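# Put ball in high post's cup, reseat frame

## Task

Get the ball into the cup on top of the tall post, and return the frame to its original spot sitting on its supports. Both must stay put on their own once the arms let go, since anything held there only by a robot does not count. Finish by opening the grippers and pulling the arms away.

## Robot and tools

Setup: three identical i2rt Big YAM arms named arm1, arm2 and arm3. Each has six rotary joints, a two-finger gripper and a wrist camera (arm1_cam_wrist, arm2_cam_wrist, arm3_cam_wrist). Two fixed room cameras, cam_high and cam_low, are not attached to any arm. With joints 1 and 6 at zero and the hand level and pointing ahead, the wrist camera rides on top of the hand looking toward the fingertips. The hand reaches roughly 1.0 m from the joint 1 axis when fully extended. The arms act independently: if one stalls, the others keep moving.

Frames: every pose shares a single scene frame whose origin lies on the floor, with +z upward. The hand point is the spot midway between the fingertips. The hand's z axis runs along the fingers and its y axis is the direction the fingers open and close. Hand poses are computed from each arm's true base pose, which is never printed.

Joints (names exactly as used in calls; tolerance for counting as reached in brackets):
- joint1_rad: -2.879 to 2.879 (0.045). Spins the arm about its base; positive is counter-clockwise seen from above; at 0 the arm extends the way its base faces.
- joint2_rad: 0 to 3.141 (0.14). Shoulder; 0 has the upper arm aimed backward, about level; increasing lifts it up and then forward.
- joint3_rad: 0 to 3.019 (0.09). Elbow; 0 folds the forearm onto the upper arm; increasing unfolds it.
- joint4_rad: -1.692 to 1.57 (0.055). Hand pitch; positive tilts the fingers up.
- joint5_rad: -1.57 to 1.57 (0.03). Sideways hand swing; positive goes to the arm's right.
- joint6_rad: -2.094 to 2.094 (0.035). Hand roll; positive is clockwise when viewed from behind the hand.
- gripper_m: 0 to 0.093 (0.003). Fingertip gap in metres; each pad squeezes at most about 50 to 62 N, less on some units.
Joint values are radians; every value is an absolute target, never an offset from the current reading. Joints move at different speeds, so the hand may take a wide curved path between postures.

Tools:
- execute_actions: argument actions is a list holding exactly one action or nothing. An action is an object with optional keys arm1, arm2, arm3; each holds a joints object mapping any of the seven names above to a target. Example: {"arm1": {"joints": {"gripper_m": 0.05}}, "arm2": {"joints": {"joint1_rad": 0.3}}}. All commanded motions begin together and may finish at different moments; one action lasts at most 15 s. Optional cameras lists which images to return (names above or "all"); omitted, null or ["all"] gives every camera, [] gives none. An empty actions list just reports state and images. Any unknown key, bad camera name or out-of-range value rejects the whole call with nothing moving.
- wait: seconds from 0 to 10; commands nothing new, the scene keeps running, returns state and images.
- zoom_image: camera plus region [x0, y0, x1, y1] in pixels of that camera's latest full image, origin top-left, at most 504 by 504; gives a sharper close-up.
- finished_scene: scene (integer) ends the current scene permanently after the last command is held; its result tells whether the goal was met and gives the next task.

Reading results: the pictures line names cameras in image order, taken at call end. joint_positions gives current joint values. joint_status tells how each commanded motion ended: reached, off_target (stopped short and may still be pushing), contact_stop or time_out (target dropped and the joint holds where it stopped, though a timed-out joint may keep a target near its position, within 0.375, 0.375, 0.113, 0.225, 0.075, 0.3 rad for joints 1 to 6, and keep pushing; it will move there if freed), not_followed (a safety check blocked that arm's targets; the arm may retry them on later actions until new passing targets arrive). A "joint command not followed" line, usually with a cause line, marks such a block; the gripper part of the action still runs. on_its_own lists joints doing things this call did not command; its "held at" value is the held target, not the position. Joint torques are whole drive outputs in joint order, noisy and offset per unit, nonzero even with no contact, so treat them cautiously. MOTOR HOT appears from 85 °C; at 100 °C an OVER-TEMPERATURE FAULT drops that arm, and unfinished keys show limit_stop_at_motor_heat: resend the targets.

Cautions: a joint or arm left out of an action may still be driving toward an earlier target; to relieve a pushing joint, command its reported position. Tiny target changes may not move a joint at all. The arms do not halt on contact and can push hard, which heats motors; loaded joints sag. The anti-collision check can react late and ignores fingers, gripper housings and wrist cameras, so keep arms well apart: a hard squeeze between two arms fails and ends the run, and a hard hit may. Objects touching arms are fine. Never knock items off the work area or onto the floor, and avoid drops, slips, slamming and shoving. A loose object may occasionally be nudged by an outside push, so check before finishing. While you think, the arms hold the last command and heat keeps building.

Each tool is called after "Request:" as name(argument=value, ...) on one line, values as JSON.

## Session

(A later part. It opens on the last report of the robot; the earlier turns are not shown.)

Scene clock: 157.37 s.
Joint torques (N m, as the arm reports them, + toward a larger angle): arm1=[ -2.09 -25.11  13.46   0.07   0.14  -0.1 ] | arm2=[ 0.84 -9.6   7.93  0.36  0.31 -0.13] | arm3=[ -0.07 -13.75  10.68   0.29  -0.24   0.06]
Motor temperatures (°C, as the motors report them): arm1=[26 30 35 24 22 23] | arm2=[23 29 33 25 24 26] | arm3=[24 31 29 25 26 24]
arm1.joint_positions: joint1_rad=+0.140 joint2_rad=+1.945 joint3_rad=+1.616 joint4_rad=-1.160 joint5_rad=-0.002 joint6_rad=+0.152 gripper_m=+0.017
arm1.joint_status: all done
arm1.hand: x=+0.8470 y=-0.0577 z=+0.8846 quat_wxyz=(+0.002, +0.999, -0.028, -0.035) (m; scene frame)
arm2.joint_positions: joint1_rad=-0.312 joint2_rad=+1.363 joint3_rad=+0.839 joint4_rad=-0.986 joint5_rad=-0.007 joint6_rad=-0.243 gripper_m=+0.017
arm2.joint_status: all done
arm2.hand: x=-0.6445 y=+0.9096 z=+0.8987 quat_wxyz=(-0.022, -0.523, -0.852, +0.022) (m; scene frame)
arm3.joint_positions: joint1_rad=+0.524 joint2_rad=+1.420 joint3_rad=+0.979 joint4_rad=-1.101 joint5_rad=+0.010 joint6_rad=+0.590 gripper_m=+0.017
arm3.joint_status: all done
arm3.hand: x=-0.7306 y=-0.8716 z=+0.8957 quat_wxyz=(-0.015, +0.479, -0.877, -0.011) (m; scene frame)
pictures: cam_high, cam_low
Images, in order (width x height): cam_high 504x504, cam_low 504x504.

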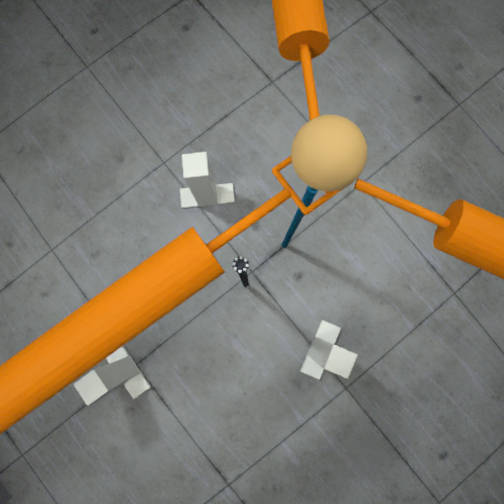

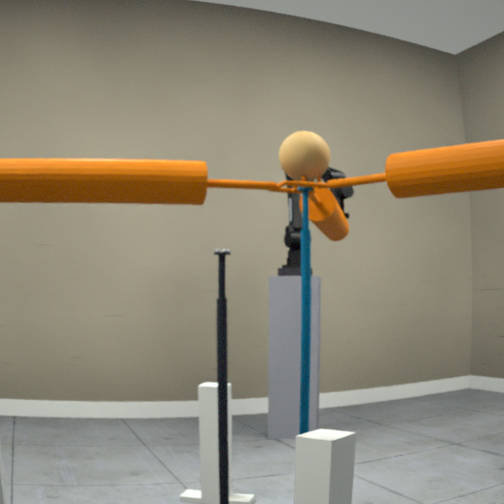

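Request:
execute_actions(actions=[{"arm1":{"joints":{"joint1_rad":0.14,"joint2_rad":1.93,"joint3_rad":1.585,"joint4_rad":-1.112}},"arm2":{"joints":{"joint2_rad":1.395,"joint3_rad":0.797,"joint4_rad":-0.91}},"arm3":{"joints":{"joint2_rad":1.443,"joint3_rad":0.953,"joint4_rad":-1.035}}}], cameras=["cam_low"])

Request:
execute_actions(actions=[{"arm1":{"joints":{"joint2_rad":1.968,"joint3_rad":1.545,"joint4_rad":-1.035}},"arm2":{"joints":{"joint2_rad":1.463,"joint3_rad":0.754,"joint4_rad":-0.798}},"arm3":{"joints":{"joint2_rad":1.498,"joint3_rad":0.905,"joint4_rad":-0.933}}}], cameras=["cam_high","cam_low"])

Request:
zoom_image(camera="cam_low", region=[230, 120, 370, 260])

Scene clock: 169.40 s.
Joint torques (N m, as the arm reports them, + toward a larger angle): arm1=[ -1.37 -24.47  10.03   0.35   0.14  -0.1 ] | arm2=[ 1.09 -9.98  7.48  0.55  0.45 -0.1 ] | arm3=[  0.32 -13.3   10.21   0.67  -0.36   0.04]
Motor temperatures (°C, as the motors report them): arm1=[26 31 34 24 22 23] | arm2=[23 28 33 25 24 26] | arm3=[24 31 29 25 26 24]
arm1.joint_positions: joint1_rad=+0.140 joint2_rad=+1.953 joint3_rad=+1.586 joint4_rad=-1.112 joint5_rad=-0.002 joint6_rad=+0.152 gripper_m=+0.017
arm1.joint_status: all done
arm1.hand: x=+0.8469 y=-0.0576 z=+0.8695 quat_wxyz=(+0.002, +0.999, -0.028, -0.040) (m; scene frame)
arm2.joint_positions: joint1_rad=-0.314 joint2_rad=+1.401 joint3_rad=+0.803 joint4_rad=-0.913 joint5_rad=-0.010 joint6_rad=-0.244 gripper_m=+0.017
arm2.joint_status: all done
arm2.hand: x=-0.6447 y=+0.9097 z=+0.8750 quat_wxyz=(-0.023, -0.524, -0.851, +0.020) (m; scene frame)
arm3.joint_positions: joint1_rad=+0.526 joint2_rad=+1.447 joint3_rad=+0.944 joint4_rad=-1.039 joint5_rad=+0.014 joint6_rad=+0.592 gripper_m=+0.017
arm3.joint_status: all done
arm3.hand: x=-0.7305 y=-0.8719 z=+0.8743 quat_wxyz=(-0.017, +0.479, -0.878, -0.010) (m; scene frame)
pictures: cam_low
Images, in order (width x height): cam_low 504x504.

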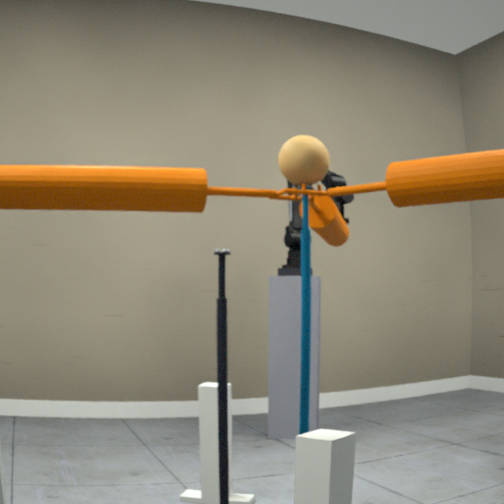

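Scene clock: 170.20 s.
Joint torques (N m, as the arm reports them, + toward a larger angle): arm1=[ -0.76 -25.36   9.89   0.19   0.14  -0.09] | arm2=[  1.15 -10.12   6.94   0.62   0.49  -0.09] | arm3=[ -0.14 -13.48   9.75   0.73  -0.36   0.06]
Motor temperatures (°C, as the motors report them): arm1=[26 31 34 24 22 23] | arm2=[23 28 33 25 24 26] | arm3=[24 31 29 25 26 24]
arm1.joint_positions: joint1_rad=+0.140 joint2_rad=+1.998 joint3_rad=+1.545 joint4_rad=-1.030 joint5_rad=-0.002 joint6_rad=+0.152 gripper_m=+0.017
arm1.joint_status: all done
arm1.hand: x=+0.8468 y=-0.0573 z=+0.8302 quat_wxyz=(+0.002, +0.999, -0.028, -0.038) (m; scene frame)
arm2.joint_positions: joint1_rad=-0.314 joint2_rad=+1.470 joint3_rad=+0.758 joint4_rad=-0.802 joint5_rad=-0.011 joint6_rad=-0.244 gripper_m=+0.017
arm2.joint_status: all done
arm2.hand: x=-0.6448 y=+0.9105 z=+0.8393 quat_wxyz=(-0.023, -0.523, -0.852, +0.019) (m; scene frame)
arm3.joint_positions: joint1_rad=+0.526 joint2_rad=+1.503 joint3_rad=+0.896 joint4_rad=-0.938 joint5_rad=+0.014 joint6_rad=+0.592 gripper_m=+0.017
arm3.joint_status: all done
arm3.hand: x=-0.7302 y=-0.8724 z=+0.8384 quat_wxyz=(-0.016, +0.479, -0.878, -0.008) (m; scene frame)
pictures: cam_high, cam_low
Images, in order (width x height): cam_high 504x504, cam_low 504x504.

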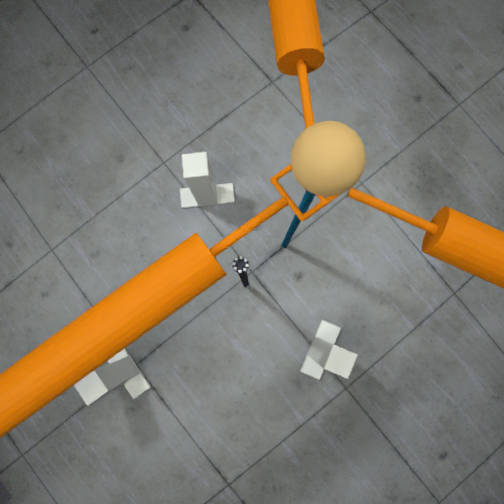

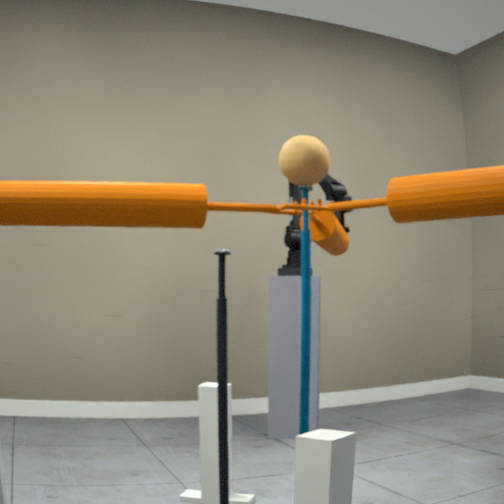

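Region (230, 120, 370, 260) of cam_low's 504x504 image, scaled by 3.600, with more detail than that image has.

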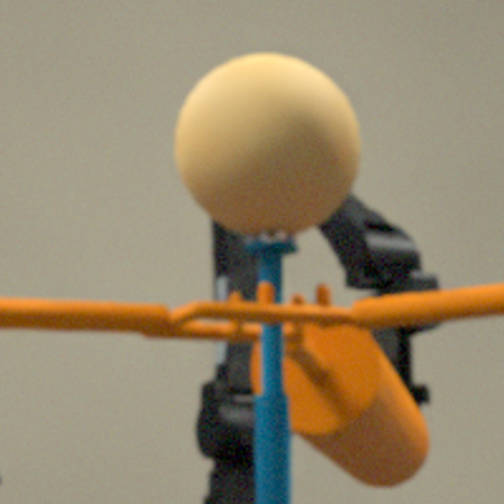

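Request:
execute_actions(actions=[{"arm1":{"joints":{"joint1_rad":0.165,"joint2_rad":1.835,"joint3_rad":1.325,"joint4_rad":-0.956,"joint6_rad":0.178}},"arm2":{"joints":{"joint1_rad":-0.152,"joint2_rad":1.513,"joint3_rad":0.835,"joint4_rad":-0.805,"joint6_rad":-0.077}},"arm3":{"joints":{"joint1_rad":0.358,"joint6_rad":0.422}}}], cameras=["cam_high"])

Request:
execute_actions(actions=[{"arm1":{"joints":{"joint1_rad":0.187,"joint2_rad":1.682,"joint3_rad":1.102,"joint4_rad":-0.888,"joint6_rad":0.2}},"arm2":{"joints":{"joint1_rad":0.003,"joint2_rad":1.592,"joint3_rad":0.935,"joint4_rad":-0.824,"joint6_rad":0.079}},"arm3":{"joints":{"joint1_rad":0.182,"joint2_rad":1.527,"joint3_rad":0.95,"joint4_rad":-0.937,"joint6_rad":0.245}}}], cameras=["cam_high","cam_low"])

Scene clock: 190.57 s.
Joint torques (N m, as the arm reports them, + toward a larger angle): arm1=[ -0.14 -21.44   9.16   0.5    0.15   0.12] | arm2=[ 0.92 -9.96 10.06  0.13  0.26  0.18] | arm3=[ -0.26 -13.87   9.79   0.34  -0.14  -0.03]
Motor temperatures (°C, as the motors report them): arm1=[26 32 32 24 22 23] | arm2=[23 28 33 25 25 26] | arm3=[24 30 29 25 27 24]
arm1.joint_positions: joint1_rad=+0.148 joint2_rad=+1.852 joint3_rad=+1.326 joint4_rad=-0.960 joint5_rad=-0.003 joint6_rad=+0.159 gripper_m=+0.017
arm1.joint_status: all done
arm1.hand: x=+0.9090 y=-0.0557 z=+0.8346 quat_wxyz=(+0.002, +0.999, -0.028, -0.037) (m; scene frame)
arm2.joint_positions: joint1_rad=-0.153 joint2_rad=+1.508 joint3_rad=+0.801 joint4_rad=-0.794 joint5_rad=-0.005 joint6_rad=-0.085 gripper_m=+0.017
arm2.joint_status: all done
arm2.hand: x=-0.5845 y=+0.9098 z=+0.8394 quat_wxyz=(-0.028, -0.523, -0.852, +0.021) (m; scene frame)
arm3.joint_positions: joint1_rad=+0.358 joint2_rad=+1.503 joint3_rad=+0.896 joint4_rad=-0.929 joint5_rad=+0.007 joint6_rad=+0.423 gripper_m=+0.017
arm3.joint_status: all done
arm3.hand: x=-0.6669 y=-0.8745 z=+0.8389 quat_wxyz=(-0.017, +0.479, -0.877, -0.012) (m; scene frame)
pictures: cam_high
Images, in order (width x height): cam_high 504x504.

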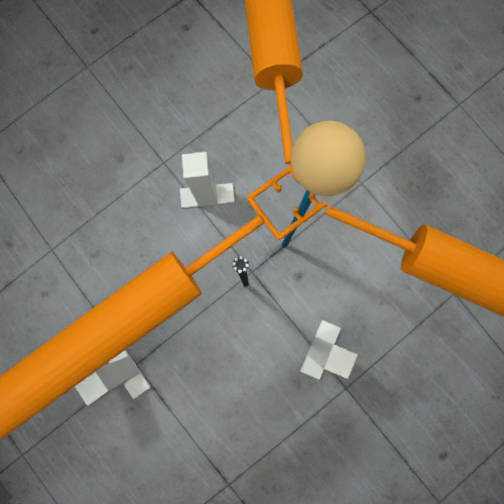

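Scene clock: 191.50 s.
Joint torques (N m, as the arm reports them, + toward a larger angle): arm1=[ -0.76 -17.47   8.74   0.57   0.13   0.04] | arm2=[  1.31 -11.6   10.1   -0.01   0.15   0.21] | arm3=[ -0.54 -13.17  11.85   0.23  -0.07  -0.03]
Motor temperatures (°C, as the motors report them): arm1=[26 32 32 24 22 23] | arm2=[23 28 33 25 25 26] | arm3=[24 30 29 25 27 24]
arm1.joint_positions: joint1_rad=+0.179 joint2_rad=+1.694 joint3_rad=+1.105 joint4_rad=-0.893 joint5_rad=-0.002 joint6_rad=+0.190 gripper_m=+0.017
arm1.joint_status: all done
arm1.hand: x=+0.9786 y=-0.0630 z=+0.8374 quat_wxyz=(+0.004, +0.999, -0.028, -0.038) (m; scene frame)
arm2.joint_positions: joint1_rad=+0.000 joint2_rad=+1.590 joint3_rad=+0.903 joint4_rad=-0.808 joint5_rad=-0.002 joint6_rad=+0.069 gripper_m=+0.017
arm2.joint_status: all done
arm2.hand: x=-0.5146 y=+0.9032 z=+0.8397 quat_wxyz=(-0.032, -0.523, -0.852, +0.019) (m; scene frame)
arm3.joint_positions: joint1_rad=+0.181 joint2_rad=+1.522 joint3_rad=+0.920 joint4_rad=-0.929 joint5_rad=+0.005 joint6_rad=+0.246 gripper_m=+0.017
arm3.joint_status: all done
arm3.hand: x=-0.5979 y=-0.8816 z=+0.8399 quat_wxyz=(-0.020, +0.479, -0.877, -0.012) (m; scene frame)
pictures: cam_high, cam_low
Images, in order (width x height): cam_high 504x504, cam_low 504x504.

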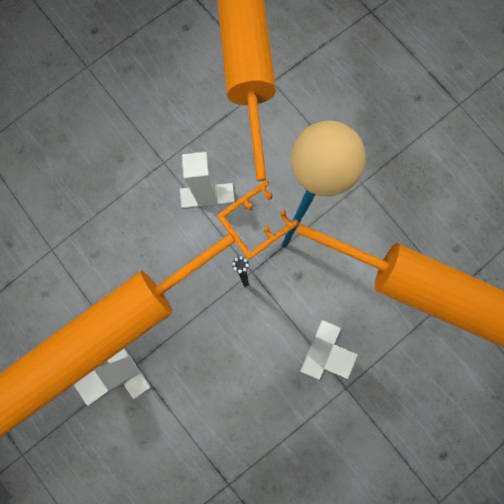

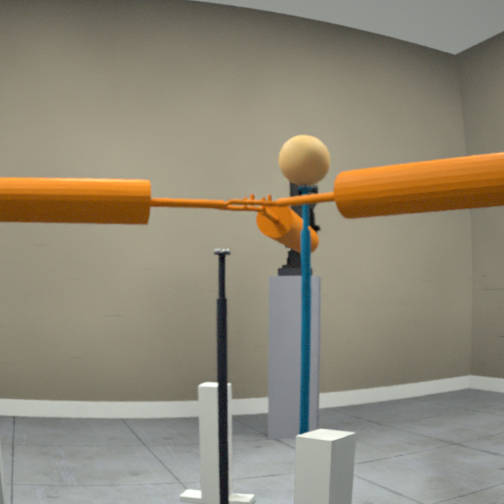

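Request:
execute_actions(actions=[{"arm1":{"joints":{"joint1_rad":0.155,"joint2_rad":1.427,"joint3_rad":0.785,"joint4_rad":-0.832,"joint6_rad":0.165}},"arm2":{"joints":{"joint1_rad":0.238,"joint2_rad":1.708,"joint3_rad":1.088,"joint4_rad":-0.863,"joint6_rad":0.317}},"arm3":{"joints":{"joint1_rad":-0.045,"joint2_rad":1.668,"joint3_rad":1.125,"joint4_rad":-0.977,"joint6_rad":0.012}}}], cameras=[])

Request:
execute_actions(actions=[{"arm1":{"joints":{"joint1_rad":0.202,"joint2_rad":1.103,"joint3_rad":0.456,"joint4_rad":-0.832,"joint6_rad":0.222}},"arm2":{"joints":{"joint1_rad":0.41,"joint2_rad":1.91,"joint3_rad":1.355,"joint4_rad":-0.92,"joint6_rad":0.49}},"arm3":{"joints":{"joint1_rad":-0.228,"joint2_rad":1.863,"joint3_rad":1.365,"joint4_rad":-1.018,"joint6_rad":-0.172}}}], cameras=["cam_high"])

Request:
execute_actions(actions=[{"arm1":{"joints":{"joint2_rad":1.675,"joint3_rad":0.343,"joint4_rad":-0.15}},"arm2":{"joints":{"joint2_rad":2.155,"joint3_rad":1.275,"joint4_rad":-0.626}},"arm3":{"joints":{"joint2_rad":2.085,"joint3_rad":1.265,"joint4_rad":-0.712}}}], cameras=[])

Request:
execute_actions(actions=[{"arm1":{"joints":{"joint2_rad":2.345,"joint3_rad":0.474,"joint4_rad":0.39}},"arm2":{"joints":{"joint2_rad":2.47,"joint3_rad":1.385,"joint4_rad":-0.407}},"arm3":{"joints":{"joint2_rad":2.39,"joint3_rad":1.345,"joint4_rad":-0.471}}}], cameras=[])

Request:
execute_actions(actions=[{"arm1":{"joints":{"joint2_rad":2.605,"joint3_rad":0.6,"joint4_rad":0.52}},"arm2":{"joints":{"joint2_rad":2.643,"joint3_rad":1.475,"joint4_rad":-0.333}},"arm3":{"joints":{"joint2_rad":2.56,"joint3_rad":1.422,"joint4_rad":-0.385}}}], cameras=["cam_high","cam_low"])

Scene clock: 212.53 s.
Joint torques (N m, as the arm reports them, + toward a larger angle): arm1=[ -2.19 -11.67   8.73   0.65   0.15  -0.2 ] | arm2=[  1.68 -14.51   9.76  -0.09  -0.05   0.31] | arm3=[ -0.71 -16.87  11.37  -0.07   0.12  -0.13]
Motor temperatures (°C, as the motors report them): arm1=[26 31 31 24 22 23] | arm2=[23 28 35 25 24 26] | arm3=[24 30 30 25 26 24]
arm1.joint_positions: joint1_rad=+0.168 joint2_rad=+1.433 joint3_rad=+0.786 joint4_rad=-0.839 joint5_rad=-0.002 joint6_rad=+0.179 gripper_m=+0.017
arm1.joint_status: all done
arm1.hand: x=+1.0894 y=-0.0445 z=+0.8378 quat_wxyz=(+0.003, +0.999, -0.028, -0.037) (m; scene frame)
arm2.joint_positions: joint1_rad=+0.229 joint2_rad=+1.714 joint3_rad=+1.059 joint4_rad=-0.847 joint5_rad=+0.004 joint6_rad=+0.300 gripper_m=+0.017
arm2.joint_status: all done
arm2.hand: x=-0.4048 y=+0.9217 z=+0.8365 quat_wxyz=(-0.031, -0.524, -0.851, +0.013) (m; scene frame)
arm3.joint_positions: joint1_rad=-0.039 joint2_rad=+1.673 joint3_rad=+1.100 joint4_rad=-0.961 joint5_rad=+0.000 joint6_rad=+0.025 gripper_m=+0.017
arm3.joint_status: all done
arm3.hand: x=-0.4875 y=-0.8642 z=+0.8383 quat_wxyz=(-0.020, +0.480, -0.877, -0.010) (m; scene frame)
pictures: none
No camera images: the call's "cameras" was empty. Leave "cameras" out to get every camera's image.

Scene clock: 213.57 s.
Joint torques (N m, as the arm reports them, + toward a larger angle): arm1=[-0.19 -6.87  8.08  0.18  0.12  0.16] | arm2=[  1.53 -17.95  11.13  -0.28  -0.2    0.34] | arm3=[ -0.69 -21.13  11.91  -0.35   0.13  -0.11]
Motor temperatures (°C, as the motors report them): arm1=[26 30 31 24 22 23] | arm2=[23 28 35 25 24 26] | arm3=[24 30 30 25 26 24]
arm1.joint_positions: joint1_rad=+0.185 joint2_rad=+1.115 joint3_rad=+0.464 joint4_rad=-0.830 joint5_rad=-0.001 joint6_rad=+0.198 gripper_m=+0.017
arm1.joint_status: all done
arm1.hand: x=+1.2101 y=-0.0336 z=+0.8234 quat_wxyz=(+0.004, +0.999, -0.029, -0.039) (m; scene frame)
arm2.joint_positions: joint1_rad=+0.401 joint2_rad=+1.920 joint3_rad=+1.315 joint4_rad=-0.897 joint5_rad=+0.009 joint6_rad=+0.470 gripper_m=+0.017
arm2.joint_status: all done
arm2.hand: x=-0.2856 y=+0.9316 z=+0.8191 quat_wxyz=(-0.033, -0.523, -0.852, +0.010) (m; scene frame)
arm3.joint_positions: joint1_rad=-0.226 joint2_rad=+1.876 joint3_rad=+1.337 joint4_rad=-0.996 joint5_rad=-0.002 joint6_rad=-0.163 gripper_m=+0.017
arm3.joint_status: all done
arm3.hand: x=-0.3667 y=-0.8563 z=+0.8210 quat_wxyz=(-0.020, +0.480, -0.877, -0.007) (m; scene frame)
pictures: cam_high
Images, in order (width x height): cam_high 504x504.

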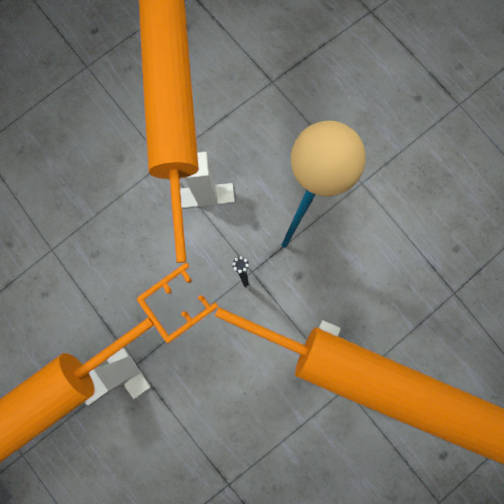

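Scene clock: 214.87 s.
Joint torques (N m, as the arm reports them, + toward a larger angle): arm1=[-0.36 -8.78  2.42  0.9   0.21  0.15] | arm2=[  1.33 -19.97   5.37   0.08  -0.15   0.28] | arm3=[ -0.31 -23.5    7.22   0.05   0.01  -0.06]
Motor temperatures (°C, as the motors report them): arm1=[26 30 30 24 22 23] | arm2=[23 28 35 25 24 26] | arm3=[24 30 30 25 26 24]
arm1.joint_positions: joint1_rad=+0.189 joint2_rad=+1.678 joint3_rad=+0.348 joint4_rad=-0.164 joint5_rad=-0.004 joint6_rad=+0.199 gripper_m=+0.017
arm1.joint_status: all done
arm1.hand: x=+1.2140 y=-0.0335 z=+0.6830 quat_wxyz=(+0.004, +0.999, -0.028, -0.032) (m; scene frame)
arm2.joint_positions: joint1_rad=+0.403 joint2_rad=+2.180 joint3_rad=+1.283 joint4_rad=-0.612 joint5_rad=+0.007 joint6_rad=+0.473 gripper_m=+0.017
arm2.joint_status: all done
arm2.hand: x=-0.2842 y=+0.9312 z=+0.6769 quat_wxyz=(-0.029, -0.524, -0.851, +0.008) (m; scene frame)
arm3.joint_positions: joint1_rad=-0.229 joint2_rad=+2.107 joint3_rad=+1.266 joint4_rad=-0.700 joint5_rad=+0.002 joint6_rad=-0.169 gripper_m=+0.017
arm3.joint_status: all done
arm3.hand: x=-0.3646 y=-0.8583 z=+0.6825 quat_wxyz=(-0.018, +0.481, -0.876, -0.005) (m; scene frame)
pictures: none
No camera images: the call's "cameras" was empty. Leave "cameras" out to get every camera's image.

Scene clock: 216.13 s.
Joint torques (N m, as the arm reports them, + toward a larger angle): arm1=[ -0.47 -12.04  -2.69   0.89   0.19   0.14] | arm2=[  2.35 -20.09   6.25  -0.16  -0.05   0.28] | arm3=[ -0.84 -24.     7.61   0.09   0.09  -0.15]
Motor temperatures (°C, as the motors report them): arm1=[26 30 30 24 22 23] | arm2=[23 28 35 25 24 26] | arm3=[24 31 29 25 26 24]
arm1.joint_positions: joint1_rad=+0.190 joint2_rad=+2.344 joint3_rad=+0.476 joint4_rad=+0.376 joint5_rad=-0.004 joint6_rad=+0.201 gripper_m=+0.017
arm1.joint_status: all done
arm1.hand: x=+1.2129 y=-0.0327 z=+0.5430 quat_wxyz=(+0.004, +0.999, -0.028, -0.033) (m; scene frame)
arm2.joint_positions: joint1_rad=+0.404 joint2_rad=+2.484 joint3_rad=+1.361 joint4_rad=-0.388 joint5_rad=+0.005 joint6_rad=+0.473 gripper_m=+0.017
arm2.joint_status: all done
arm2.hand: x=-0.2878 y=+0.9344 z=+0.5371 quat_wxyz=(-0.028, -0.523, -0.852, +0.007) (m; scene frame)
arm3.joint_positions: joint1_rad=-0.221 joint2_rad=+2.406 joint3_rad=+1.321 joint4_rad=-0.460 joint5_rad=+0.000 joint6_rad=-0.158 gripper_m=+0.017
arm3.joint_status: all done
arm3.hand: x=-0.3696 y=-0.8564 z=+0.5420 quat_wxyz=(-0.016, +0.481, -0.877, -0.005) (m; scene frame)
pictures: none
No camera images: the call's "cameras" was empty. Leave "cameras" out to get every camera's image.

Scene clock: 217.07 s.
Joint torques (N m, as the arm reports them, + toward a larger angle): arm1=[ -0.33 -13.12  -4.32   0.93   0.17   0.13] | arm2=[  1.74 -19.25   5.29   0.14  -0.09   0.26] | arm3=[ -1.15 -24.     6.47   0.4    0.18  -0.14]
Motor temperatures (°C, as the motors report them): arm1=[26 30 30 24 22 23] | arm2=[23 28 34 25 24 26] | arm3=[24 31 29 25 26 24]
arm1.joint_positions: joint1_rad=+0.190 joint2_rad=+2.607 joint3_rad=+0.609 joint4_rad=+0.506 joint5_rad=-0.003 joint6_rad=+0.202 gripper_m=+0.017
arm1.joint_status: all done
arm1.hand: x=+1.2127 y=-0.0321 z=+0.4714 quat_wxyz=(+0.004, +0.999, -0.029, -0.033) (m; scene frame)
arm2.joint_positions: joint1_rad=+0.404 joint2_rad=+2.648 joint3_rad=+1.456 joint4_rad=-0.324 joint5_rad=+0.006 joint6_rad=+0.474 gripper_m=+0.017
arm2.joint_status: all done
arm2.hand: x=-0.2888 y=+0.9348 z=+0.4681 quat_wxyz=(-0.026, -0.524, -0.852, +0.007) (m; scene frame)
arm3.joint_positions: joint1_rad=-0.221 joint2_rad=+2.570 joint3_rad=+1.402 joint4_rad=-0.383 joint5_rad=-0.003 joint6_rad=-0.158 gripper_m=+0.017
arm3.joint_status: all done
arm3.hand: x=-0.3701 y=-0.8568 z=+0.4724 quat_wxyz=(-0.012, +0.481, -0.877, -0.005) (m; scene frame)
pictures: cam_high, cam_low
Images, in order (width x height): cam_high 504x504, cam_low 504x504.

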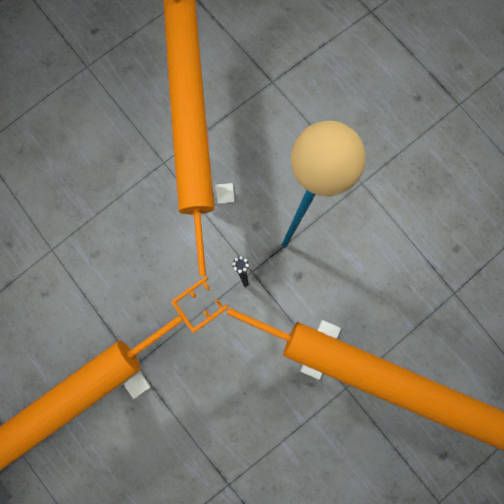

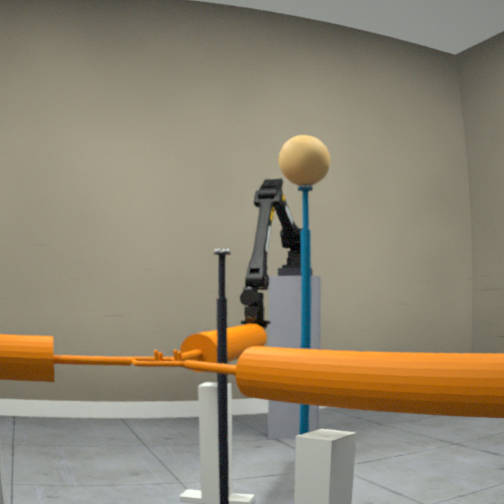

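Request:
execute_actions(actions=[{"arm1":{"joints":{"joint2_rad":2.782,"joint3_rad":0.718,"joint4_rad":0.56}},"arm2":{"joints":{"joint1_rad":0.413,"joint2_rad":2.776,"joint3_rad":1.582,"joint4_rad":-0.302}},"arm3":{"joints":{"joint1_rad":-0.233,"joint2_rad":2.713,"joint3_rad":1.525,"joint4_rad":-0.332}}}], cameras=["cam_high","cam_low"])

Scene clock: 222.40 s.
Joint torques (N m, as the arm reports them, + toward a larger angle): arm1=[ -0.4  -13.53  -5.11   0.5    0.09   0.14] | arm2=[  1.2  -19.56   5.14   0.33  -0.01   0.22] | arm3=[ -0.84 -24.82   5.89   0.51   0.21  -0.11]
Motor temperatures (°C, as the motors report them): arm1=[26 30 30 24 22 23] | arm2=[23 29 34 25 24 26] | arm3=[24 31 29 25 26 24]
arm1.joint_positions: joint1_rad=+0.190 joint2_rad=+2.785 joint3_rad=+0.728 joint4_rad=+0.557 joint5_rad=-0.001 joint6_rad=+0.202 gripper_m=+0.017
arm1.joint_status: all done
arm1.hand: x=+1.2176 y=-0.0306 z=+0.4154 quat_wxyz=(+0.002, +0.999, -0.029, -0.029) (m; scene frame)
arm2.joint_positions: joint1_rad=+0.410 joint2_rad=+2.779 joint3_rad=+1.561 joint4_rad=-0.298 joint5_rad=+0.004 joint6_rad=+0.480 gripper_m=+0.017
arm2.joint_status: all done
arm2.hand: x=-0.2847 y=+0.9355 z=+0.4157 quat_wxyz=(-0.026, -0.524, -0.851, +0.006) (m; scene frame)
arm3.joint_positions: joint1_rad=-0.226 joint2_rad=+2.721 joint3_rad=+1.507 joint4_rad=-0.333 joint5_rad=-0.003 joint6_rad=-0.162 gripper_m=+0.017
arm3.joint_status: all done
arm3.hand: x=-0.3660 y=-0.8559 z=+0.4110 quat_wxyz=(-0.014, +0.480, -0.877, -0.006) (m; scene frame)
pictures: cam_high, cam_low
Images, in order (width x height): cam_high 504x504, cam_low 504x504.

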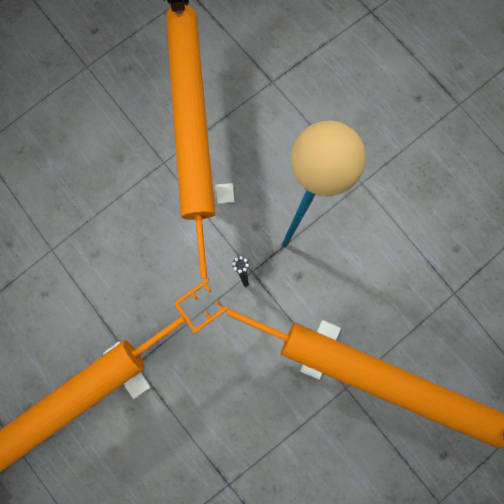

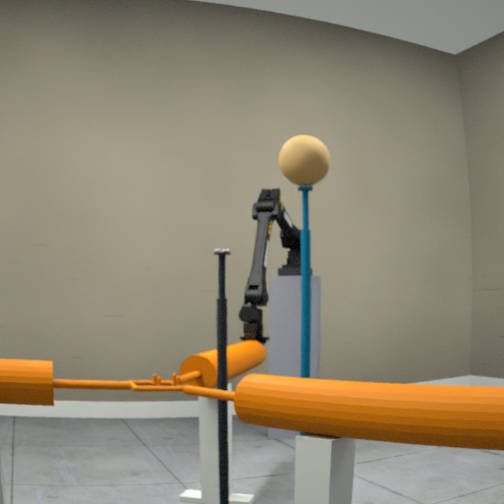

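Request:
execute_actions(actions=[{"arm1":{"joints":{"gripper_m":0.09}},"arm2":{"joints":{"gripper_m":0.09}},"arm3":{"joints":{"gripper_m":0.09}}}], cameras=[])

Request:
execute_actions(actions=[{"arm1":{"joints":{"joint2_rad":2.35,"joint3_rad":0.465,"joint4_rad":0.38}},"arm2":{"joints":{"joint2_rad":2.49,"joint3_rad":1.35,"joint4_rad":-0.42}},"arm3":{"joints":{"joint2_rad":2.425,"joint3_rad":1.315,"joint4_rad":-0.485}}}], cameras=[])

Request:
execute_actions(actions=[{"arm1":{"joints":{"joint2_rad":1.675,"joint3_rad":0.348,"joint4_rad":-0.158}},"arm2":{"joints":{"joint2_rad":2.05,"joint3_rad":1.28,"joint4_rad":-0.76}},"arm3":{"joints":{"joint2_rad":2.0,"joint3_rad":1.28,"joint4_rad":-0.85}}}], cameras=["cam_high","cam_low"])

Scene clock: 229.77 s.
Joint torques (N m, as the arm reports them, + toward a larger angle): arm1=[ -0.42 -13.66  -5.11   0.48   0.1    0.09] | arm2=[  1.25 -19.21   4.89   0.35   0.02   0.21] | arm3=[ -1.04 -24.95   5.68   0.55   0.18  -0.1 ]
Motor temperatures (°C, as the motors report them): arm1=[26 30 29 24 22 23] | arm2=[23 30 33 25 24 26] | arm3=[24 32 28 25 26 24]
arm1.joint_positions: joint1_rad=+0.190 joint2_rad=+2.785 joint3_rad=+0.728 joint4_rad=+0.557 joint5_rad=-0.001 joint6_rad=+0.206 gripper_m=+0.090
arm1.joint_status: all done
arm1.hand: x=+1.2174 y=-0.0306 z=+0.4155 quat_wxyz=(+0.002, +0.999, -0.031, -0.029) (m; scene frame)
arm2.joint_positions: joint1_rad=+0.410 joint2_rad=+2.779 joint3_rad=+1.561 joint4_rad=-0.298 joint5_rad=+0.004 joint6_rad=+0.480 gripper_m=+0.090
arm2.joint_status: all done
arm2.hand: x=-0.2843 y=+0.9353 z=+0.4158 quat_wxyz=(-0.026, -0.524, -0.851, +0.006) (m; scene frame)
arm3.joint_positions: joint1_rad=-0.226 joint2_rad=+2.721 joint3_rad=+1.509 joint4_rad=-0.333 joint5_rad=-0.003 joint6_rad=-0.162 gripper_m=+0.090
arm3.joint_status: all done
arm3.hand: x=-0.3651 y=-0.8552 z=+0.4113 quat_wxyz=(-0.015, +0.480, -0.877, -0.006) (m; scene frame)
pictures: none
No camera images: the call's "cameras" was empty. Leave "cameras" out to get every camera's image.

Scene clock: 230.93 s.
Joint torques (N m, as the arm reports them, + toward a larger angle): arm1=[ -0.39 -11.01  -2.93   0.19   0.1    0.09] | arm2=[  1.18 -17.42   3.82   0.31   0.01   0.21] | arm3=[ -0.88 -20.7    5.56   0.01   0.2   -0.12]
Motor temperatures (°C, as the motors report them): arm1=[26 30 29 24 22 23] | arm2=[23 30 33 25 24 26] | arm3=[24 32 28 25 26 24]
arm1.joint_positions: joint1_rad=+0.190 joint2_rad=+2.341 joint3_rad=+0.471 joint4_rad=+0.386 joint5_rad=-0.001 joint6_rad=+0.207 gripper_m=+0.090
arm1.joint_status: all done
arm1.hand: x=+1.2123 y=-0.0323 z=+0.5445 quat_wxyz=(+0.003, +0.999, -0.031, -0.037) (m; scene frame)
arm2.joint_positions: joint1_rad=+0.410 joint2_rad=+2.462 joint3_rad=+1.358 joint4_rad=-0.416 joint5_rad=+0.003 joint6_rad=+0.480 gripper_m=+0.090
arm2.joint_status: all done
arm2.hand: x=-0.2856 y=+0.9370 z=+0.5474 quat_wxyz=(-0.024, -0.524, -0.851, +0.006) (m; scene frame)
arm3.joint_positions: joint1_rad=-0.226 joint2_rad=+2.402 joint3_rad=+1.312 joint4_rad=-0.475 joint5_rad=-0.003 joint6_rad=-0.162 gripper_m=+0.090
arm3.joint_status: all done
arm3.hand: x=-0.3728 y=-0.8635 z=+0.5424 quat_wxyz=(-0.006, +0.480, -0.877, -0.003) (m; scene frame)
pictures: none
No camera images: the call's "cameras" was empty. Leave "cameras" out to get every camera's image.

Scene clock: 232.33 s.
Joint torques (N m, as the arm reports them, + toward a larger angle): arm1=[-0.35 -8.32  3.36  0.02  0.1   0.09] | arm2=[  1.55 -14.96   7.59   0.24   0.01   0.2 ] | arm3=[ -1.01 -18.26   8.71  -0.01   0.19  -0.11]
Motor temperatures (°C, as the motors report them): arm1=[26 30 29 24 22 23] | arm2=[23 30 33 25 24 26] | arm3=[24 32 28 25 26 24]
arm1.joint_positions: joint1_rad=+0.190 joint2_rad=+1.674 joint3_rad=+0.343 joint4_rad=-0.149 joint5_rad=-0.001 joint6_rad=+0.207 gripper_m=+0.090
arm1.joint_status: all done
arm1.hand: x=+1.2121 y=-0.0333 z=+0.6837 quat_wxyz=(+0.004, +0.999, -0.031, -0.039) (m; scene frame)
arm2.joint_positions: joint1_rad=+0.410 joint2_rad=+2.023 joint3_rad=+1.272 joint4_rad=-0.752 joint5_rad=+0.003 joint6_rad=+0.480 gripper_m=+0.090
arm2.joint_status: all done
arm2.hand: x=-0.2839 y=+0.9371 z=+0.7542 quat_wxyz=(-0.033, -0.524, -0.851, +0.006) (m; scene frame)
arm3.joint_positions: joint1_rad=-0.226 joint2_rad=+1.973 joint3_rad=+1.277 joint4_rad=-0.837 joint5_rad=-0.003 joint6_rad=-0.162 gripper_m=+0.090
arm3.joint_status: all done
arm3.hand: x=-0.3674 y=-0.8573 z=+0.7535 quat_wxyz=(-0.021, +0.480, -0.877, -0.008) (m; scene frame)
pictures: cam_high, cam_low
Images, in order (width x height): cam_high 504x504, cam_low 504x504.

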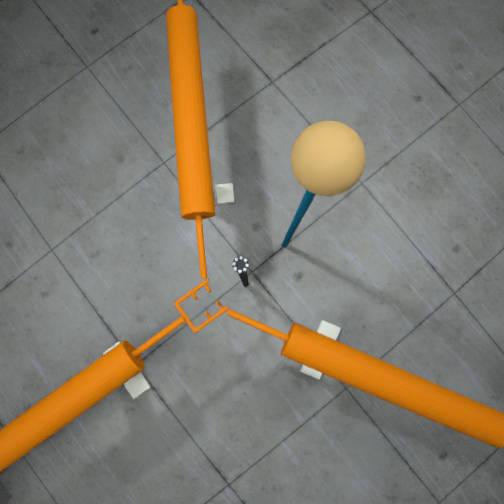

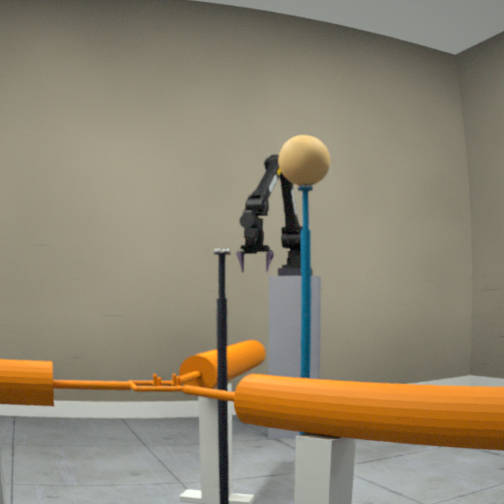

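Request:
finished_scene(scene=2)

The scene is finished: the task was done.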